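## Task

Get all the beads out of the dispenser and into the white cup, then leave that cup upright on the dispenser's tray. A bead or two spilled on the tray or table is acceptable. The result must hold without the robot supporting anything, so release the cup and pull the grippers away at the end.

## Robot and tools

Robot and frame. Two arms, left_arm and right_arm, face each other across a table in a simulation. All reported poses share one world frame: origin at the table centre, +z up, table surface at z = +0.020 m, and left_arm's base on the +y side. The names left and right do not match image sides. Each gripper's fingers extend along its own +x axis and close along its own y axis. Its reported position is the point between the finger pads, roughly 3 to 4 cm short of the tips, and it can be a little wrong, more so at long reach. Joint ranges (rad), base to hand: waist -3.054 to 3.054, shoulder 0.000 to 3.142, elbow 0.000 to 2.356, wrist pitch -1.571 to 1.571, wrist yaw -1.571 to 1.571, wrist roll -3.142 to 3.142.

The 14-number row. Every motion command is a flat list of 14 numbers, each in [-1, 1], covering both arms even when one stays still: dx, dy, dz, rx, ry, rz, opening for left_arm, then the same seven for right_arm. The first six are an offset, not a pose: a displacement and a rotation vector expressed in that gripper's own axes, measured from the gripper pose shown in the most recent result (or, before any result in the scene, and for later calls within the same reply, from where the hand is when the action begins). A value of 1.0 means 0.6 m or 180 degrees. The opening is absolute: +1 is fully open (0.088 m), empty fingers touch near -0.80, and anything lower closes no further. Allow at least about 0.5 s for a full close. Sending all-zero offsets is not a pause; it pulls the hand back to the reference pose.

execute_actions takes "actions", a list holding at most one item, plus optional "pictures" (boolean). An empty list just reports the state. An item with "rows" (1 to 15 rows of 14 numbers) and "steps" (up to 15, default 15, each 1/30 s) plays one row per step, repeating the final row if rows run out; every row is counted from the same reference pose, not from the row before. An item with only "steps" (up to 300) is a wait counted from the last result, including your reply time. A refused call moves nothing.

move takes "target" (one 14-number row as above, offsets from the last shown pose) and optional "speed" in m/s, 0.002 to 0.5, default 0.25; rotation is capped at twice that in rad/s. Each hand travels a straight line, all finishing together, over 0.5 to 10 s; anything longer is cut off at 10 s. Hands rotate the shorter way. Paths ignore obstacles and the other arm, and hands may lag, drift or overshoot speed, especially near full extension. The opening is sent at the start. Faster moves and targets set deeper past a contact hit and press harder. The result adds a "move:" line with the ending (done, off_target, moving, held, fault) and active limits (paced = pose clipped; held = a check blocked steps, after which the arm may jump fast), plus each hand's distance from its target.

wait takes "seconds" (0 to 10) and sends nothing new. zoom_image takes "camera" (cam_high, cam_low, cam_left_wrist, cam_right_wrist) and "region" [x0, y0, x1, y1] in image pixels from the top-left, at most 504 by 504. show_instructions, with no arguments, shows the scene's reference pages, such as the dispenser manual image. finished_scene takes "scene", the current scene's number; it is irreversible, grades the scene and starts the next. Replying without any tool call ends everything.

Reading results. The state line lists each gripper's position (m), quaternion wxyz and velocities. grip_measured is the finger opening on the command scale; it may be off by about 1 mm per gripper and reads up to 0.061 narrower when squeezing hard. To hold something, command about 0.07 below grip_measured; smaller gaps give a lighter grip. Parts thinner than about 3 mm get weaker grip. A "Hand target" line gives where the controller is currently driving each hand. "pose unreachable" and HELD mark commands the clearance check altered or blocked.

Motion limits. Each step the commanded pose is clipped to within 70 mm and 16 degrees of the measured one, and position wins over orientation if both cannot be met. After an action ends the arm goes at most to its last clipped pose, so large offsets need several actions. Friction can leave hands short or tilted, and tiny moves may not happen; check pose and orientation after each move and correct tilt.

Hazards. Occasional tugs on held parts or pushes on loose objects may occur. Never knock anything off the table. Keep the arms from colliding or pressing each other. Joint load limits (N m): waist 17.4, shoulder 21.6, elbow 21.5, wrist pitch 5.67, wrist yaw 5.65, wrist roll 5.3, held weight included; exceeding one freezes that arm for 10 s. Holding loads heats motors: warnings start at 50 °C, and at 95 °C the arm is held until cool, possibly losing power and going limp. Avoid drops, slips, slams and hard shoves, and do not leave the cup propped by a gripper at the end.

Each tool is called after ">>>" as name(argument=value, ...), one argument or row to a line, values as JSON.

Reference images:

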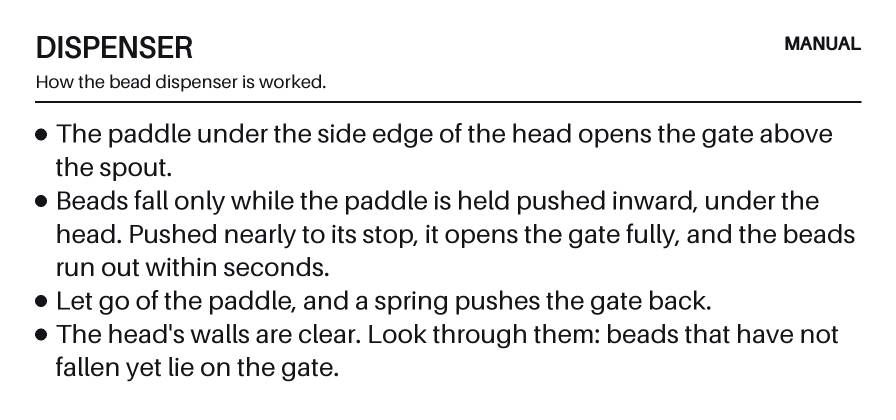

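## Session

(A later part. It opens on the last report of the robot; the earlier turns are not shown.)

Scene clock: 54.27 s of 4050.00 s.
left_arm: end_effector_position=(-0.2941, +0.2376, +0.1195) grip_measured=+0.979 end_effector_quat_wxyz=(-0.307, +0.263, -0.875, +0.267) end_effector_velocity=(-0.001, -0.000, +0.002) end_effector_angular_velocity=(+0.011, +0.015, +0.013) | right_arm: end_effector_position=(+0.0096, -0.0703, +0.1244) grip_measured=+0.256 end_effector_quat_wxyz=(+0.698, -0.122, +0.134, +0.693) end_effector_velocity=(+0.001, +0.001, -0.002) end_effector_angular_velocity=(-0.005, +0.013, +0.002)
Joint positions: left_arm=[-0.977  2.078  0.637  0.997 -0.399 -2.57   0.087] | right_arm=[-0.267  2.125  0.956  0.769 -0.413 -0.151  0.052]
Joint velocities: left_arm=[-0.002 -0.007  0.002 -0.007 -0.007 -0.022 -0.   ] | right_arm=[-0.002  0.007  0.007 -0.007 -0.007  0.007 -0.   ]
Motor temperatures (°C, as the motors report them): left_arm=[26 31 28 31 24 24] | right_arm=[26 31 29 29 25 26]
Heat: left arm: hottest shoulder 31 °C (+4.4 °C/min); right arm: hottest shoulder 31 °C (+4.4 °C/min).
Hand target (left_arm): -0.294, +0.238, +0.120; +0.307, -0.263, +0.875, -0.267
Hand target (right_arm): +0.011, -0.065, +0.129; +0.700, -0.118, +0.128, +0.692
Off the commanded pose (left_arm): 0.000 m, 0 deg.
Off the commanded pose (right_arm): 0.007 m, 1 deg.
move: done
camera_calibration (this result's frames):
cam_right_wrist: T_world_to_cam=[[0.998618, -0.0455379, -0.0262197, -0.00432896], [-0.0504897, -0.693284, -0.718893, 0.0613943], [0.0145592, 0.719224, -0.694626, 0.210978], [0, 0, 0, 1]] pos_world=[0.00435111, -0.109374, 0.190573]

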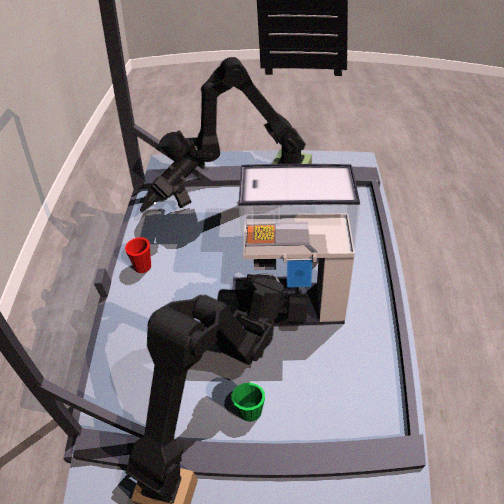

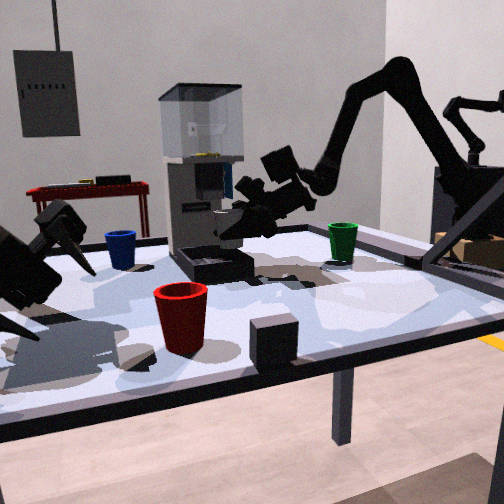

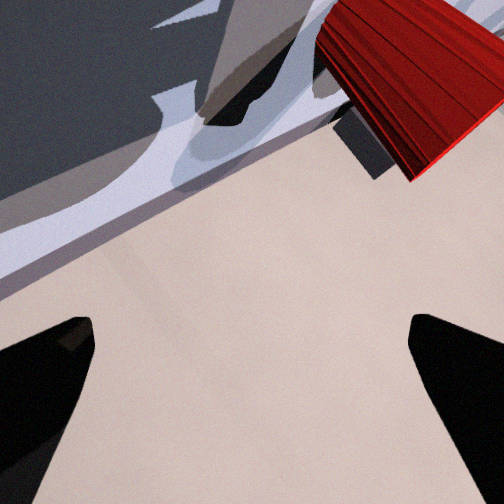

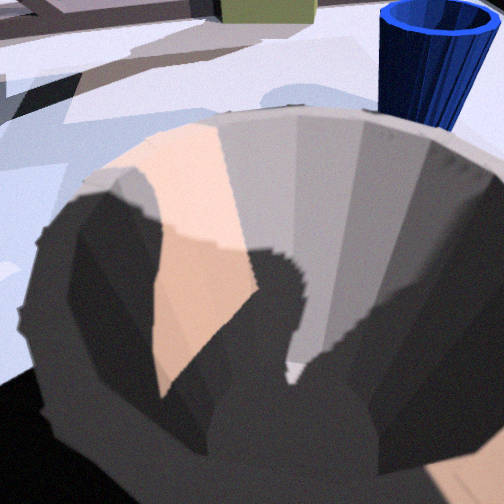

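>>> move(
  target=[0,0,0,0,0,0,1,0.034,0,0.018,0,-0.005,0,0.24],
  speed=0.05,
)

>>> move(
  target=[0,0,0,0,0,0,1,0.014,0,-0.04,0,0,0,0.24],
  speed=0.04,
)

>>> zoom_image(
  camera="cam_low",
  region=[150, 130, 350, 300],
)

Scene clock: 62.57 s of 4050.00 s.
left_arm: end_effector_position=(-0.2941, +0.2376, +0.1195) grip_measured=+0.979 end_effector_quat_wxyz=(-0.307, +0.263, -0.875, +0.267) end_effector_velocity=(+0.002, -0.001, -0.001) end_effector_angular_velocity=(+0.004, -0.003, +0.012) | right_arm: end_effector_position=(+0.0085, -0.0528, +0.1220) grip_measured=+0.256 end_effector_quat_wxyz=(+0.697, -0.121, +0.135, +0.694) end_effector_velocity=(+0.001, +0.002, -0.001) end_effector_angular_velocity=(-0.001, -0.003, +0.007)
Joint positions: left_arm=[-0.977  2.078  0.637  0.997 -0.399 -2.57   0.087] | right_arm=[-0.247  2.171  1.029  0.746 -0.399 -0.14   0.052]
Joint velocities: left_arm=[ 0.002 -0.002 -0.002 -0.007 -0.007 -0.007 -0.001] | right_arm=[-0.002  0.007  0.012 -0.007 -0.007 -0.007 -0.   ]
Motor temperatures (°C, as the motors report them): left_arm=[26 31 28 32 24 24] | right_arm=[26 32 30 30 25 26]
Heat: left arm: hottest wrist pitch 32 °C (+5.0 °C/min); right arm: hottest shoulder 32 °C (+5.0 °C/min).
Hand target (left_arm): -0.294, +0.238, +0.120; +0.307, -0.263, +0.875, -0.267
Hand target (right_arm): +0.010, -0.048, +0.127; +0.699, -0.116, +0.129, +0.694
Off the commanded pose (left_arm): 0.000 m, 0 deg.
Off the commanded pose (right_arm): 0.008 m, 1 deg.
After step 90, 4.47 s passed at rest.
move: done
camera_calibration (this result's frames):
cam_right_wrist: T_world_to_cam=[[0.998652, -0.0422349, -0.0301831, -0.00177144], [-0.0510453, -0.693165, -0.718969, 0.0717405], [0.00944377, 0.719541, -0.694386, 0.19685], [0, 0, 0, 1]] pos_world=[0.00357206, -0.0919883, 0.188216]

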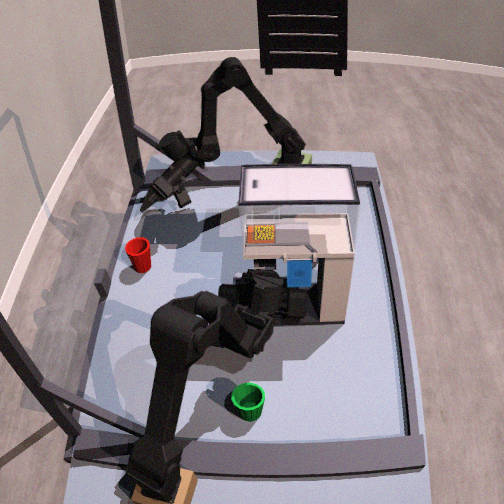

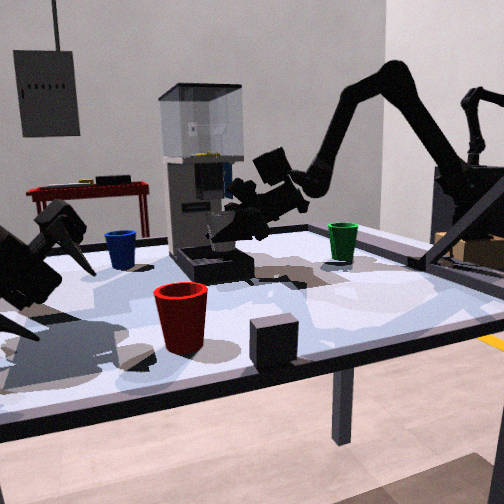

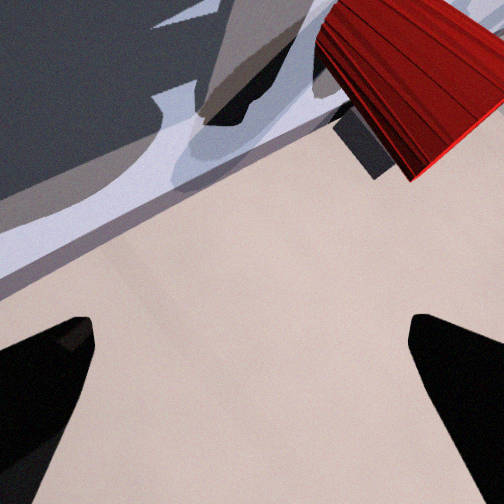

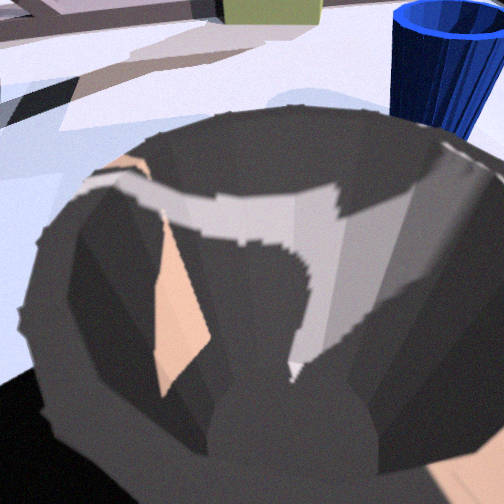

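Scene clock: 63.57 s of 4050.00 s.
left_arm: end_effector_position=(-0.2941, +0.2376, +0.1195) grip_measured=+0.979 end_effector_quat_wxyz=(-0.307, +0.263, -0.875, +0.267) end_effector_velocity=(+0.000, +0.000, +0.001) end_effector_angular_velocity=(-0.003, -0.001, +0.015) | right_arm: end_effector_position=(+0.0084, -0.0530, +0.0985) grip_measured=+0.256 end_effector_quat_wxyz=(+0.697, -0.120, +0.135, +0.694) end_effector_velocity=(+0.002, -0.000, +0.004) end_effector_angular_velocity=(+0.010, -0.001, -0.012)
Joint positions: left_arm=[-0.977  2.078  0.637  0.997 -0.399 -2.57   0.087] | right_arm=[-0.247  2.247  1.025  0.826 -0.399 -0.14   0.052]
Joint velocities: left_arm=[-0.007 -0.002  0.002 -0.007 -0.022 -0.007 -0.   ] | right_arm=[-0.002 -0.007 -0.002  0.007  0.007  0.007 -0.   ]
Motor temperatures (°C, as the motors report them): left_arm=[26 31 28 32 24 24] | right_arm=[26 32 30 30 25 26]
Heat: left arm: hottest wrist pitch 32 °C (+5.0 °C/min); right arm: hottest shoulder 32 °C (+5.0 °C/min).
Hand target (left_arm): -0.294, +0.238, +0.120; +0.307, -0.263, +0.875, -0.267
Hand target (right_arm): +0.008, -0.054, +0.097; +0.697, -0.121, +0.135, +0.694
Off the commanded pose (left_arm): 0.000 m, 0 deg.
Off the commanded pose (right_arm): 0.002 m, 0 deg.
move: done
camera_calibration (this result's frames):
cam_right_wrist: T_world_to_cam=[[0.998656, -0.0422245, -0.0300397, -0.00244256], [-0.0509315, -0.692915, -0.719218, 0.0547337], [0.00955366, 0.719782, -0.694135, 0.180561], [0, 0, 0, 1]] pos_world=[0.00350192, -0.0921421, 0.164626]

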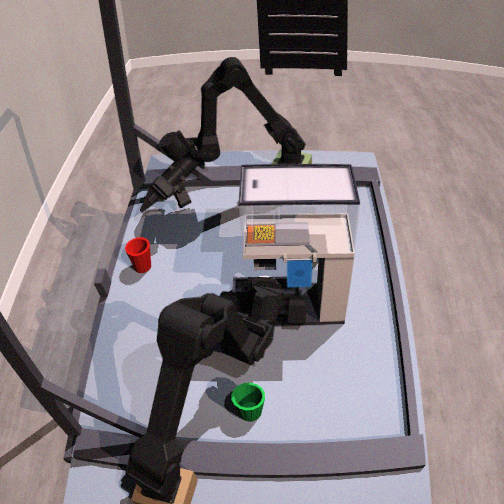

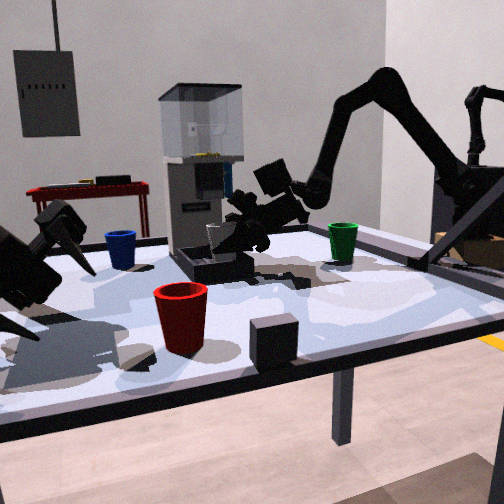

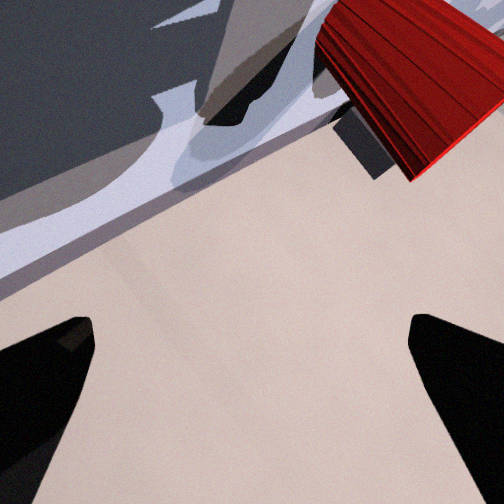

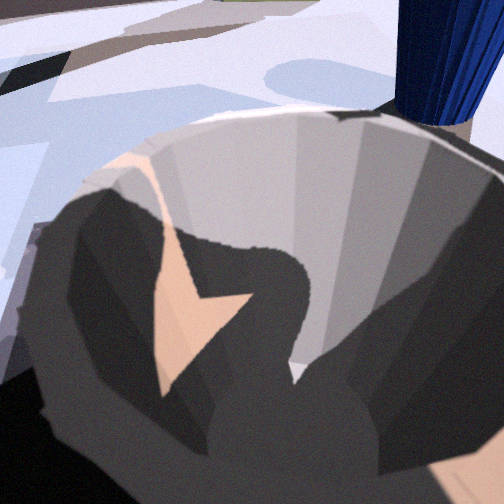

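Region (150, 130, 350, 300) of cam_low's 504x504 image, scaled by 2.520, with more detail than that image has; it fills the top 428 rows of this view, and the rest is white.

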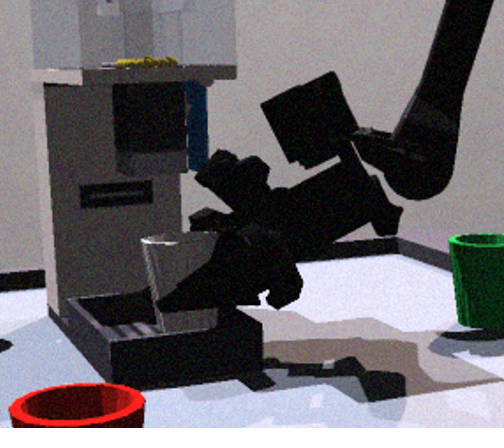

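>>> move(
  target=[0,0,0,0,0,0,1,0.007,0,-0.02,0,0,0,0.24],
  speed=0.02,
)

>>> zoom_image(
  camera="cam_low",
  region=[150, 130, 350, 300],
)

Scene clock: 66.70 s of 4050.00 s.
left_arm: end_effector_position=(-0.2941, +0.2376, +0.1195) grip_measured=+0.979 end_effector_quat_wxyz=(-0.307, +0.263, -0.875, +0.267) end_effector_velocity=(+0.002, -0.002, +0.002) end_effector_angular_velocity=(+0.004, +0.018, +0.026) | right_arm: end_effector_position=(+0.0086, -0.0525, +0.0916) grip_measured=+0.256 end_effector_quat_wxyz=(+0.697, -0.119, +0.131, +0.694) end_effector_velocity=(-0.000, -0.001, -0.000) end_effector_angular_velocity=(+0.003, -0.019, +0.012)
Joint positions: left_arm=[-0.977  2.078  0.637  0.997 -0.399 -2.57   0.087] | right_arm=[-0.247  2.276  1.025  0.864 -0.399 -0.14   0.052]
Joint velocities: left_arm=[-0.002 -0.002 -0.002  0.007 -0.022 -0.022 -0.   ] | right_arm=[-0.002  0.002 -0.002  0.007 -0.007 -0.022 -0.   ]
Motor temperatures (°C, as the motors report them): left_arm=[26 31 29 32 24 24] | right_arm=[26 32 30 31 25 26]
Heat: left arm: hottest wrist pitch 32 °C (+5.0 °C/min); right arm: hottest shoulder 32 °C (+5.0 °C/min).
Hand target (left_arm): -0.294, +0.238, +0.120; +0.307, -0.263, +0.875, -0.267
Hand target (right_arm): +0.008, -0.053, +0.086; +0.697, -0.121, +0.135, +0.694
Off the commanded pose (left_arm): 0.000 m, 0 deg.
Off the commanded pose (right_arm): 0.006 m, 1 deg.
move: done
camera_calibration (this result's frames):
cam_right_wrist: T_world_to_cam=[[0.998768, -0.0419794, -0.0264529, -0.00316109], [-0.0480732, -0.686648, -0.725399, 0.0509682], [0.012288, 0.725777, -0.68782, 0.175135], [0, 0, 0, 1]] pos_world=[0.00345535, -0.0922443, 0.15735]

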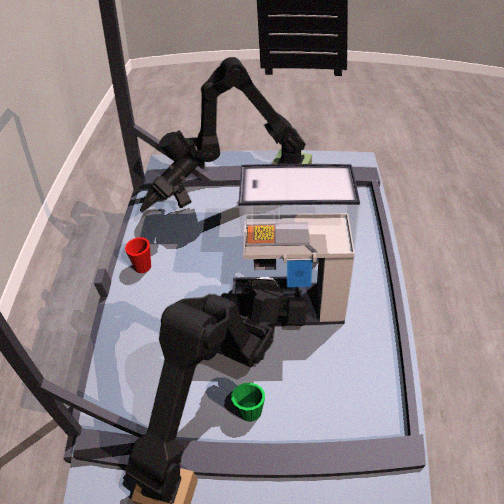

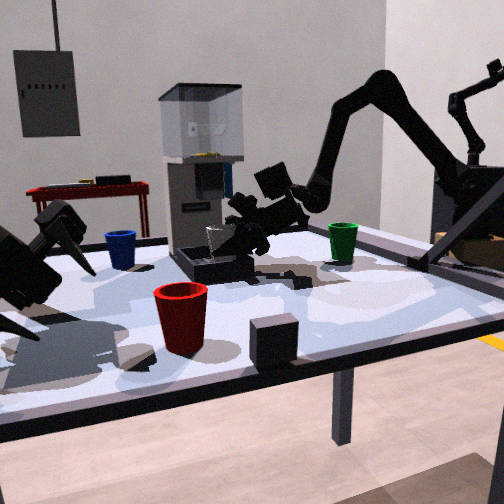

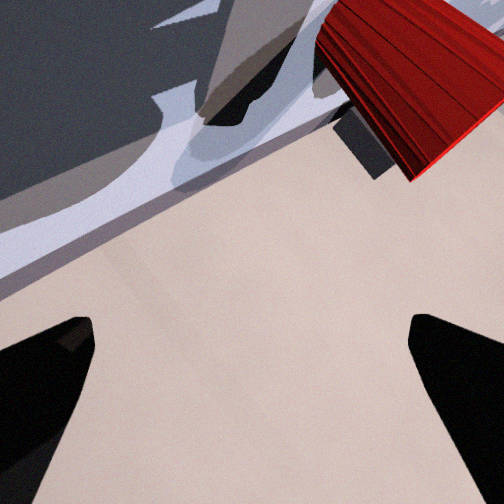

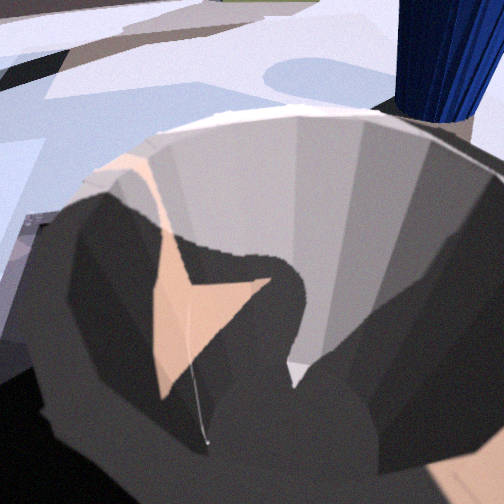

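Region (150, 130, 350, 300) of cam_low's 504x504 image, scaled by 2.520, with more detail than that image has; it fills the top 428 rows of this view, and the rest is white.

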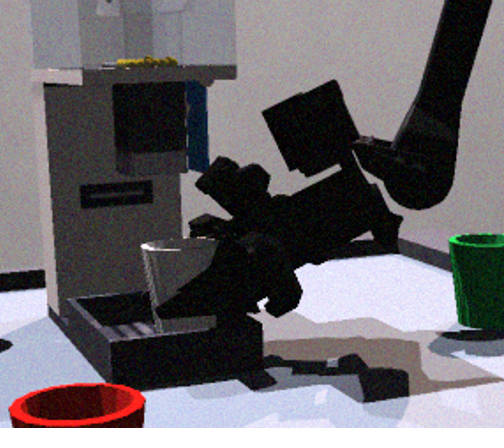

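>>> execute_actions(
  actions=[
    {"rows":[[0,0,0,0,0,0,1,0,0,0,0,0,0,0.6]],"steps":12},
  ],
  pictures=false,
)

>>> move(
  target=[0,0,0,0,0,0,1,-0.036,0,0,0,0,0,0.6],
  speed=0.04,
)

>>> zoom_image(
  camera="cam_low",
  region=[150, 130, 350, 300],
)

Scene clock: 69.97 s of 4050.00 s.
left_arm: end_effector_position=(-0.2941, +0.2376, +0.1195) grip_measured=+0.979 end_effector_quat_wxyz=(-0.307, +0.263, -0.875, +0.267) end_effector_velocity=(+0.005, -0.005, -0.000) end_effector_angular_velocity=(+0.002, +0.002, +0.044) | right_arm: end_effector_position=(+0.0076, -0.0521, +0.0916) grip_measured=+0.580 end_effector_quat_wxyz=(+0.697, -0.119, +0.130, +0.695) end_effector_velocity=(-0.000, -0.001, -0.001) end_effector_angular_velocity=(-0.006, -0.001, +0.007)
Joint positions: left_arm=[-0.977  2.078  0.637  0.997 -0.399 -2.57   0.087] | right_arm=[-0.245  2.276  1.025  0.866 -0.399 -0.14   0.067]
Joint velocities: left_arm=[ 0.002 -0.002 -0.002 -0.007 -0.037 -0.022 -0.   ] | right_arm=[-0.002 -0.002 -0.002 -0.007 -0.007 -0.007  0.006]
Motor temperatures (°C, as the motors report them): left_arm=[26 32 29 32 24 24] | right_arm=[26 32 30 31 25 26]
Heat: left arm: hottest shoulder 32 °C (+5.0 °C/min); right arm: hottest shoulder 32 °C (+4.0 °C/min).
Hand target (left_arm): -0.294, +0.238, +0.120; +0.307, -0.263, +0.875, -0.267
Hand target (right_arm): +0.009, -0.052, +0.092; +0.697, -0.119, +0.131, +0.694
Off the commanded pose (left_arm): 0.000 m, 0 deg.
Off the commanded pose (right_arm): 0.001 m, 0 deg.
Steps of this call (steps 1 to 86: nothing new was sent; steps 87 to 98: all 12 steps of this action). Readings (end_effector_position):
87: left_arm (-0.2941, +0.2376, +0.1195) | right_arm (+0.0086, -0.0524, +0.0915)
88: left_arm (-0.2941, +0.2376, +0.1195) | right_arm (+0.0085, -0.0524, +0.0915)
90: left_arm (-0.2941, +0.2376, +0.1195) | right_arm (+0.0078, -0.0522, +0.0916)
94: left_arm (-0.2941, +0.2376, +0.1195) | right_arm (+0.0076, -0.0521, +0.0916)
98: the state above

Scene clock: 71.13 s of 4050.00 s.
left_arm: end_effector_position=(-0.2941, +0.2376, +0.1195) grip_measured=+0.979 end_effector_quat_wxyz=(-0.307, +0.263, -0.875, +0.267) end_effector_velocity=(+0.003, +0.001, -0.004) end_effector_angular_velocity=(-0.003, -0.022, +0.001) | right_arm: end_effector_position=(+0.0077, -0.0705, +0.0941) grip_measured=+0.597 end_effector_quat_wxyz=(+0.697, -0.119, +0.136, +0.694) end_effector_velocity=(-0.003, -0.003, +0.001) end_effector_angular_velocity=(-0.003, +0.004, +0.020)
Joint positions: left_arm=[-0.977  2.078  0.637  0.997 -0.399 -2.57   0.087] | right_arm=[-0.264  2.227  0.948  0.881 -0.414 -0.144  0.068]
Joint velocities: left_arm=[-0.002  0.002 -0.007 -0.007 -0.007  0.007  0.   ] | right_arm=[-0.002 -0.012 -0.012 -0.007 -0.022 -0.007  0.   ]
Motor temperatures (°C, as the motors report them): left_arm=[26 32 29 32 24 24] | right_arm=[26 32 30 31 25 26]
Heat: left arm: hottest shoulder 32 °C (+5.1 °C/min); right arm: hottest shoulder 32 °C (+4.1 °C/min).
Hand target (left_arm): -0.294, +0.238, +0.120; +0.307, -0.263, +0.875, -0.267
Hand target (right_arm): +0.008, -0.072, +0.099; +0.697, -0.119, +0.130, +0.695
Off the commanded pose (left_arm): 0.000 m, 0 deg.
Off the commanded pose (right_arm): 0.005 m, 1 deg.
move: done
camera_calibration (this result's frames):
cam_right_wrist: T_world_to_cam=[[0.998506, -0.0441725, -0.0321554, -0.00256458], [-0.0537962, -0.692011, -0.71988, 0.0395923], [0.00954693, 0.720534, -0.693354, 0.190161], [0, 0, 0, 1]] pos_world=[0.00287521, -0.109733, 0.160268]

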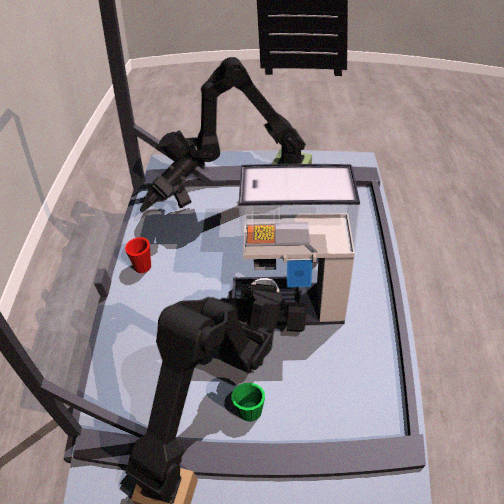

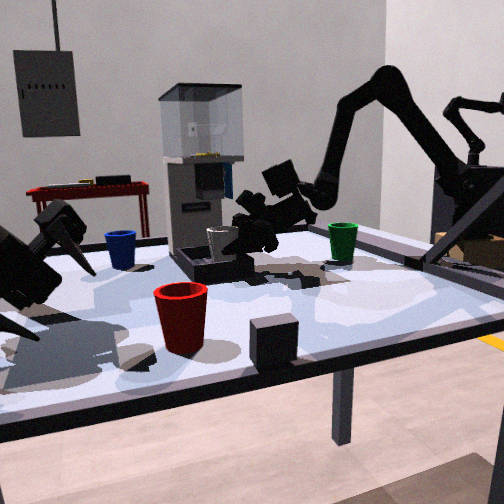

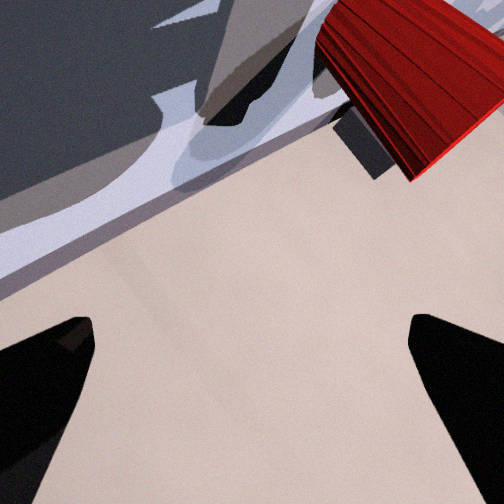

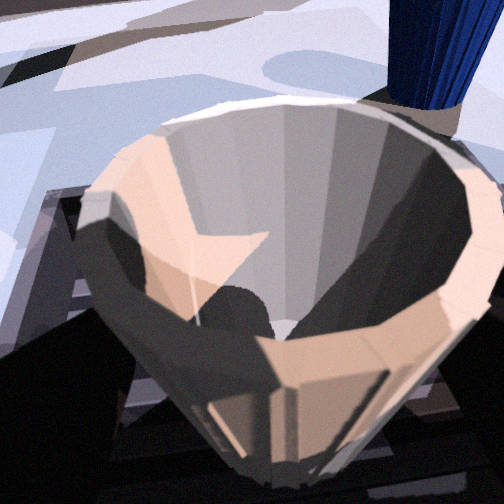

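Region (150, 130, 350, 300) of cam_low's 504x504 image, scaled by 2.520, with more detail than that image has; it fills the top 428 rows of this view, and the rest is white.

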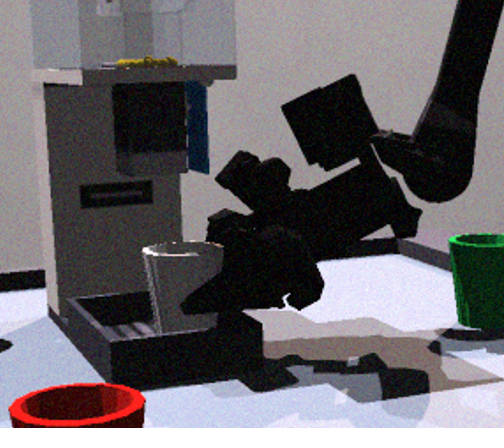

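>>> move(
  target=[0,0,0,0,0,0,1,0.012,0,0.004,0,0,0,0.6],
  speed=0.03,
)

>>> execute_actions(
  actions=[
    {"rows":[[0,0,0,0,0,0,1,0,0,0,0,0,0,0.2]],"steps":15},
  ],
)

>>> zoom_image(
  camera="cam_low",
  region=[150, 130, 350, 300],
)

Scene clock: 74.47 s of 4050.00 s.
left_arm: end_effector_position=(-0.2941, +0.2376, +0.1195) grip_measured=+0.979 end_effector_quat_wxyz=(-0.307, +0.263, -0.875, +0.267) end_effector_velocity=(+0.004, -0.001, -0.004) end_effector_angular_velocity=(+0.009, -0.017, +0.012) | right_arm: end_effector_position=(+0.0072, -0.0659, +0.0949) grip_measured=+0.597 end_effector_quat_wxyz=(+0.696, -0.120, +0.135, +0.695) end_effector_velocity=(-0.003, -0.001, -0.004) end_effector_angular_velocity=(-0.019, +0.005, +0.012)
Joint positions: left_arm=[-0.977  2.078  0.637  0.997 -0.399 -2.57   0.087] | right_arm=[-0.259  2.233  0.968  0.868 -0.412 -0.144  0.068]
Joint velocities: left_arm=[ 0.002 -0.002 -0.002 -0.022 -0.007 -0.007 -0.   ] | right_arm=[ 0.002  0.002  0.002 -0.022 -0.007 -0.007  0.   ]
Motor temperatures (°C, as the motors report them): left_arm=[26 32 29 32 24 24] | right_arm=[26 33 30 31 25 26]
Heat: left arm: hottest shoulder 32 °C (+4.0 °C/min); right arm: hottest shoulder 33 °C (+5.0 °C/min).
Hand target (left_arm): -0.294, +0.238, +0.120; +0.307, -0.263, +0.875, -0.267
Hand target (right_arm): +0.008, -0.063, +0.094; +0.697, -0.119, +0.136, +0.694
Off the commanded pose (left_arm): 0.000 m, 0 deg.
Off the commanded pose (right_arm): 0.003 m, 0 deg.
move: done
camera_calibration (this result's frames):
cam_right_wrist: T_world_to_cam=[[0.998689, -0.0402521, -0.0316113, -0.00159011], [-0.0506886, -0.692399, -0.719732, 0.0431946], [0.00708312, 0.720391, -0.693532, 0.187364], [0, 0, 0, 1]] pos_world=[0.00245038, -0.105131, 0.160981]

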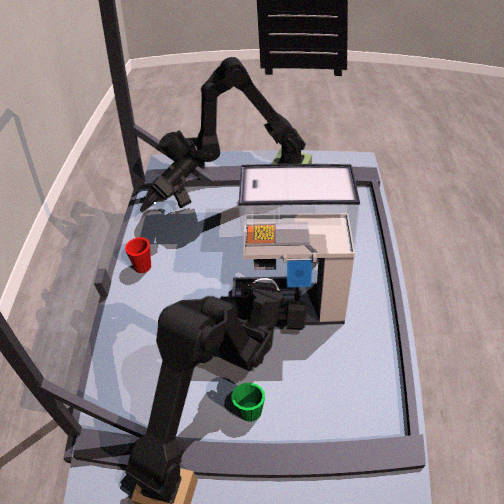

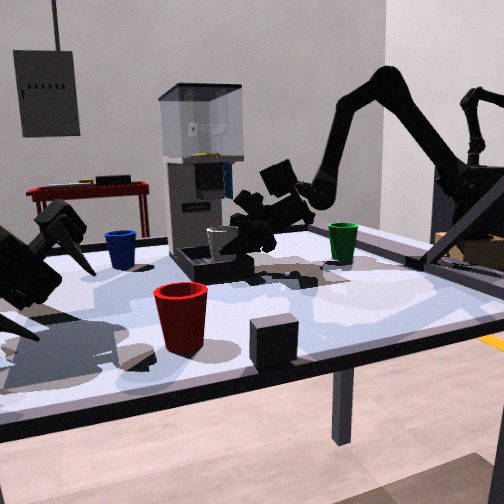

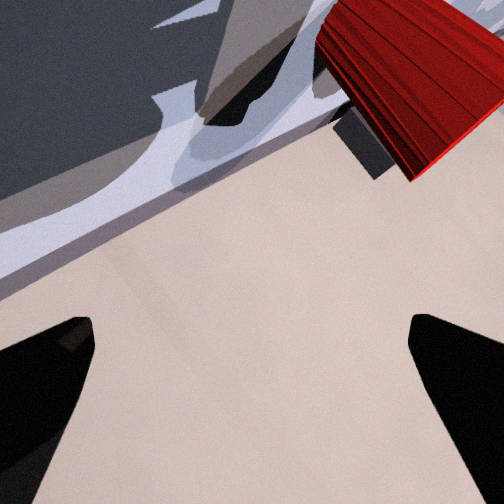

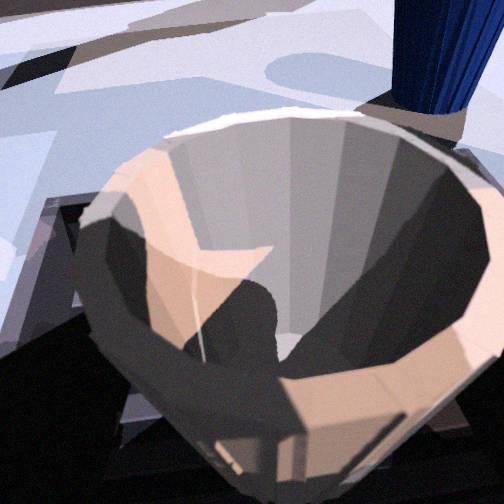

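Scene clock: 74.97 s of 4050.00 s.
left_arm: end_effector_position=(-0.2941, +0.2376, +0.1195) grip_measured=+0.979 end_effector_quat_wxyz=(-0.307, +0.263, -0.875, +0.267) end_effector_velocity=(+0.003, -0.001, -0.002) end_effector_angular_velocity=(-0.000, -0.010, +0.020) | right_arm: end_effector_position=(+0.0074, -0.0658, +0.0950) grip_measured=+0.312 end_effector_quat_wxyz=(+0.696, -0.120, +0.135, +0.695) end_effector_velocity=(+0.000, -0.000, +0.002) end_effector_angular_velocity=(+0.008, +0.006, +0.002)
Joint positions: left_arm=[-0.977  2.078  0.637  0.997 -0.399 -2.57   0.087] | right_arm=[-0.259  2.233  0.968  0.868 -0.412 -0.144  0.054]
Joint velocities: left_arm=[-0.002  0.002 -0.002 -0.007 -0.022 -0.007  0.   ] | right_arm=[-0.002 -0.002 -0.002  0.007 -0.007  0.007 -0.   ]
Motor temperatures (°C, as the motors report them): left_arm=[26 32 29 32 24 24] | right_arm=[26 33 30 31 25 26]
Heat: left arm: hottest shoulder 32 °C (+4.0 °C/min); right arm: hottest shoulder 33 °C (+5.0 °C/min).
Hand target (left_arm): -0.294, +0.238, +0.120; +0.307, -0.263, +0.875, -0.267
Hand target (right_arm): +0.007, -0.066, +0.095; +0.696, -0.120, +0.135, +0.695
Off the commanded pose (left_arm): 0.000 m, 0 deg.
Off the commanded pose (right_arm): 0.000 m, 0 deg.
Steps of this call (steps 1 to 15: all 15 steps of this action). Readings (end_effector_position):
1: left_arm (-0.2941, +0.2376, +0.1195) | right_arm (+0.0072, -0.0658, +0.0950)
2: left_arm (-0.2941, +0.2376, +0.1195) | right_arm (+0.0072, -0.0658, +0.0950)
4: left_arm (-0.2941, +0.2376, +0.1195) | right_arm (+0.0072, -0.0658, +0.0950)
8: left_arm (-0.2941, +0.2376, +0.1195) | right_arm (+0.0074, -0.0658, +0.0950)
15: the state above
camera_calibration (this result's frames):
cam_right_wrist: T_world_to_cam=[[0.998679, -0.0406222, -0.0314629, -0.00185401], [-0.0508356, -0.692131, -0.719979, 0.0433648], [0.00747071, 0.720628, -0.693282, 0.187406], [0, 0, 0, 1]] pos_world=[0.00265598, -0.105111, 0.161089]

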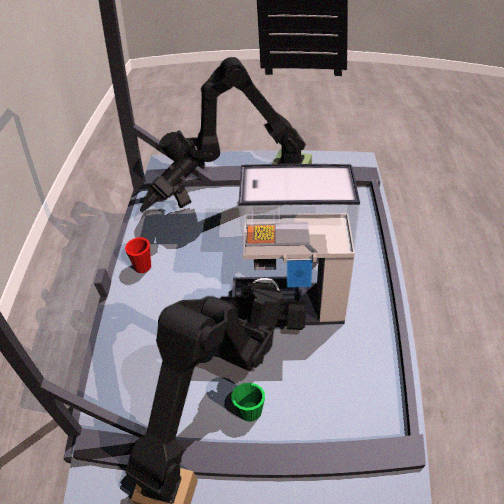

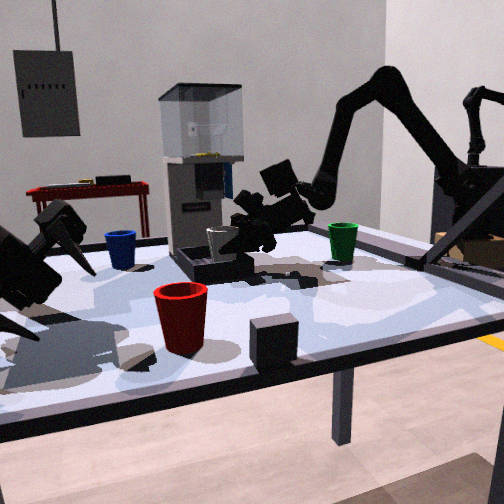

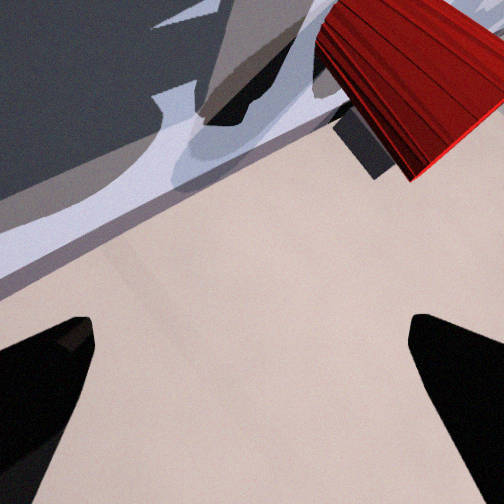

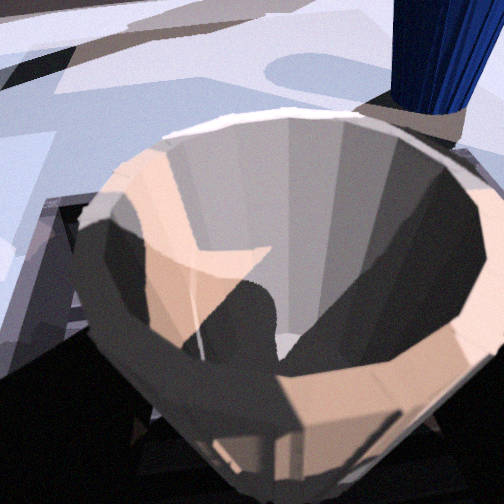

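Region (150, 130, 350, 300) of cam_low's 504x504 image, scaled by 2.520, with more detail than that image has; it fills the top 428 rows of this view, and the rest is white.

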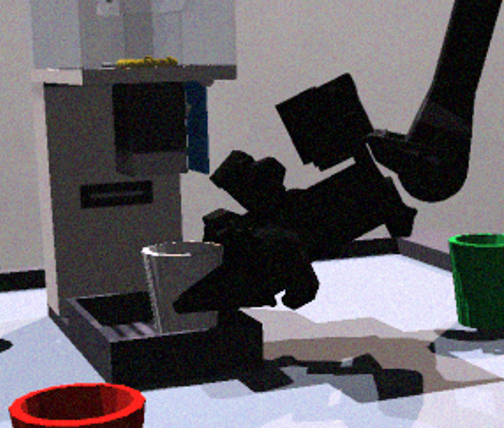

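>>> move(
  target=[0,0,0,0,0,0,1,-0.004,0,0.013,0,0,0,0.2],
  speed=0.03,
)

>>> move(
  target=[0,0,0,0,0,0,1,0.044,0,0.02,0,0,0,0.2],
  speed=0.03,
)

>>> zoom_image(
  camera="cam_low",
  region=[150, 130, 350, 300],
)

Scene clock: 79.03 s of 4050.00 s.
left_arm: end_effector_position=(-0.2941, +0.2376, +0.1195) grip_measured=+0.979 end_effector_quat_wxyz=(-0.307, +0.263, -0.875, +0.267) end_effector_velocity=(+0.001, -0.002, -0.000) end_effector_angular_velocity=(+0.001, +0.006, +0.012) | right_arm: end_effector_position=(+0.0071, -0.0669, +0.0954) grip_measured=+0.312 end_effector_quat_wxyz=(+0.695, -0.122, +0.142, +0.694) end_effector_velocity=(-0.000, -0.002, +0.001) end_effector_angular_velocity=(-0.007, +0.006, +0.016)
Joint positions: left_arm=[-0.977  2.078  0.637  0.997 -0.399 -2.57   0.087] | right_arm=[-0.26   2.223  0.968  0.842 -0.412 -0.144  0.054]
Joint velocities: left_arm=[ 0.002  0.002 -0.002  0.007 -0.007 -0.007  0.   ] | right_arm=[-0.007 -0.012 -0.002 -0.022 -0.022 -0.007 -0.   ]
Motor temperatures (°C, as the motors report them): left_arm=[26 32 29 32 24 24] | right_arm=[26 33 30 31 25 26]
Heat: left arm: hottest shoulder 32 °C (+4.1 °C/min); right arm: hottest shoulder 33 °C (+4.1 °C/min).
Hand target (left_arm): -0.294, +0.238, +0.120; +0.307, -0.263, +0.875, -0.267
Hand target (right_arm): +0.008, -0.065, +0.103; +0.696, -0.120, +0.135, +0.695
Off the commanded pose (left_arm): 0.000 m, 0 deg.
Off the commanded pose (right_arm): 0.008 m, 1 deg.
After step 90, 0.37 s passed at rest.
move: done
camera_calibration (this result's frames):
cam_right_wrist: T_world_to_cam=[[0.998451, -0.0414526, -0.037099, -0.00111096], [-0.0555239, -0.701489, -0.710514, 0.0414005], [0.00342815, 0.711474, -0.702704, 0.188765], [0, 0, 0, 1]] pos_world=[0.00276084, -0.105305, 0.16202]

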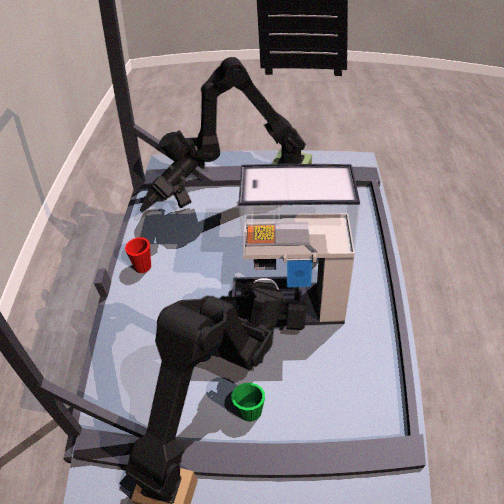

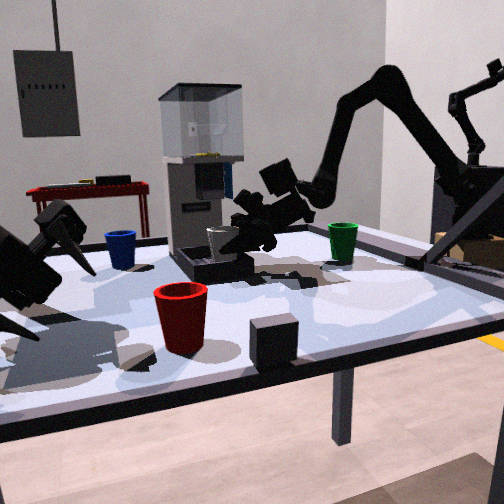

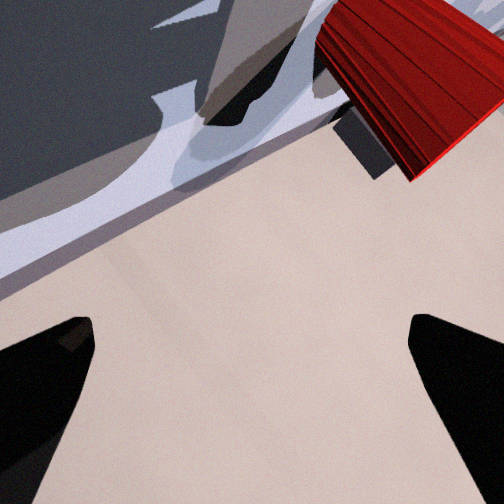

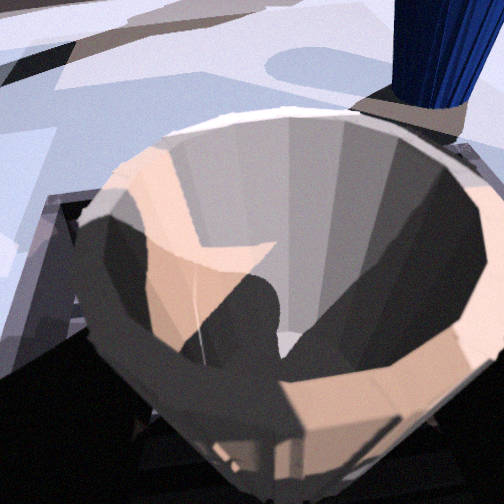

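Scene clock: 80.33 s of 4050.00 s.
left_arm: end_effector_position=(-0.2941, +0.2376, +0.1195) grip_measured=+0.979 end_effector_quat_wxyz=(-0.307, +0.263, -0.875, +0.267) end_effector_velocity=(+0.001, +0.002, -0.004) end_effector_angular_velocity=(+0.009, -0.017, +0.002) | right_arm: end_effector_position=(+0.0078, -0.0418, +0.0975) grip_measured=+0.312 end_effector_quat_wxyz=(+0.695, -0.123, +0.142, +0.694) end_effector_velocity=(+0.001, +0.002, +0.003) end_effector_angular_velocity=(+0.012, -0.009, +0.007)
Joint positions: left_arm=[-0.977  2.078  0.637  0.997 -0.399 -2.57   0.087] | right_arm=[-0.235  2.266  1.08   0.777 -0.389 -0.136  0.054]
Joint velocities: left_arm=[-0.007  0.002  0.002 -0.022 -0.007 -0.007 -0.   ] | right_arm=[-0.002  0.002  0.007  0.007 -0.007 -0.007 -0.   ]
Motor temperatures (°C, as the motors report them): left_arm=[26 32 29 32 24 24] | right_arm=[26 33 30 31 25 26]
Heat: left arm: hottest shoulder 32 °C (+4.0 °C/min); right arm: hottest shoulder 33 °C (+4.0 °C/min).
Hand target (left_arm): -0.294, +0.238, +0.120; +0.307, -0.263, +0.875, -0.267
Hand target (right_arm): +0.007, -0.038, +0.097; +0.695, -0.122, +0.142, +0.694
Off the commanded pose (left_arm): 0.000 m, 0 deg.
Off the commanded pose (right_arm): 0.004 m, 0 deg.
move: done
camera_calibration (this result's frames):
cam_right_wrist: T_world_to_cam=[[0.998568, -0.04027, -0.0352136, -0.000842482], [-0.0533581, -0.702799, -0.709385, 0.060398], [0.00381884, 0.710248, -0.703941, 0.172477], [0, 0, 0, 1]] pos_world=[0.00340534, -0.0800877, 0.164229]

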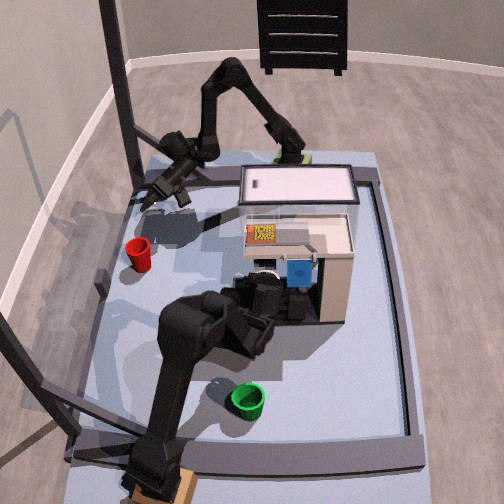

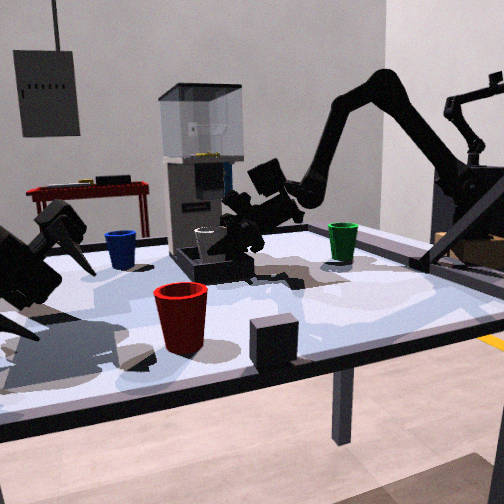

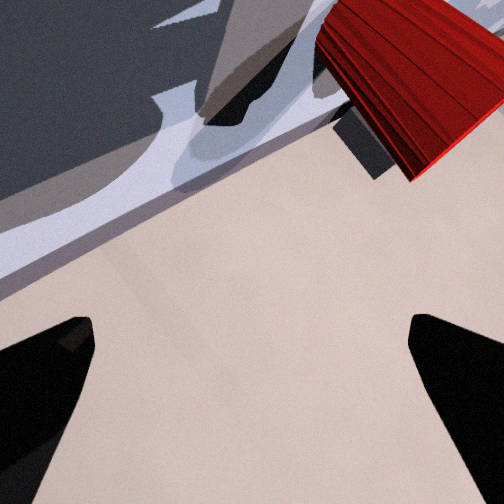

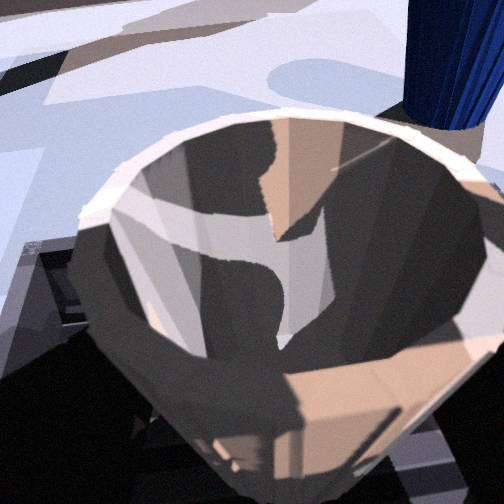

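Region (150, 130, 350, 300) of cam_low's 504x504 image, scaled by 2.520, with more detail than that image has; it fills the top 428 rows of this view, and the rest is white.

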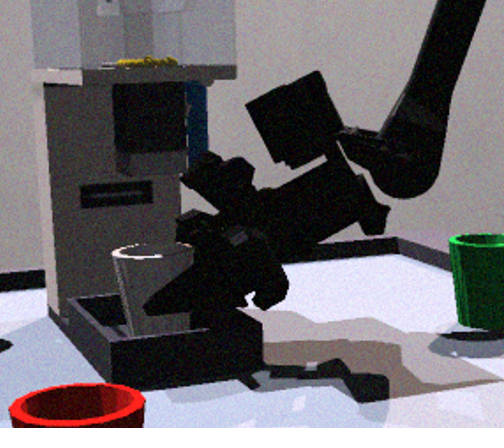

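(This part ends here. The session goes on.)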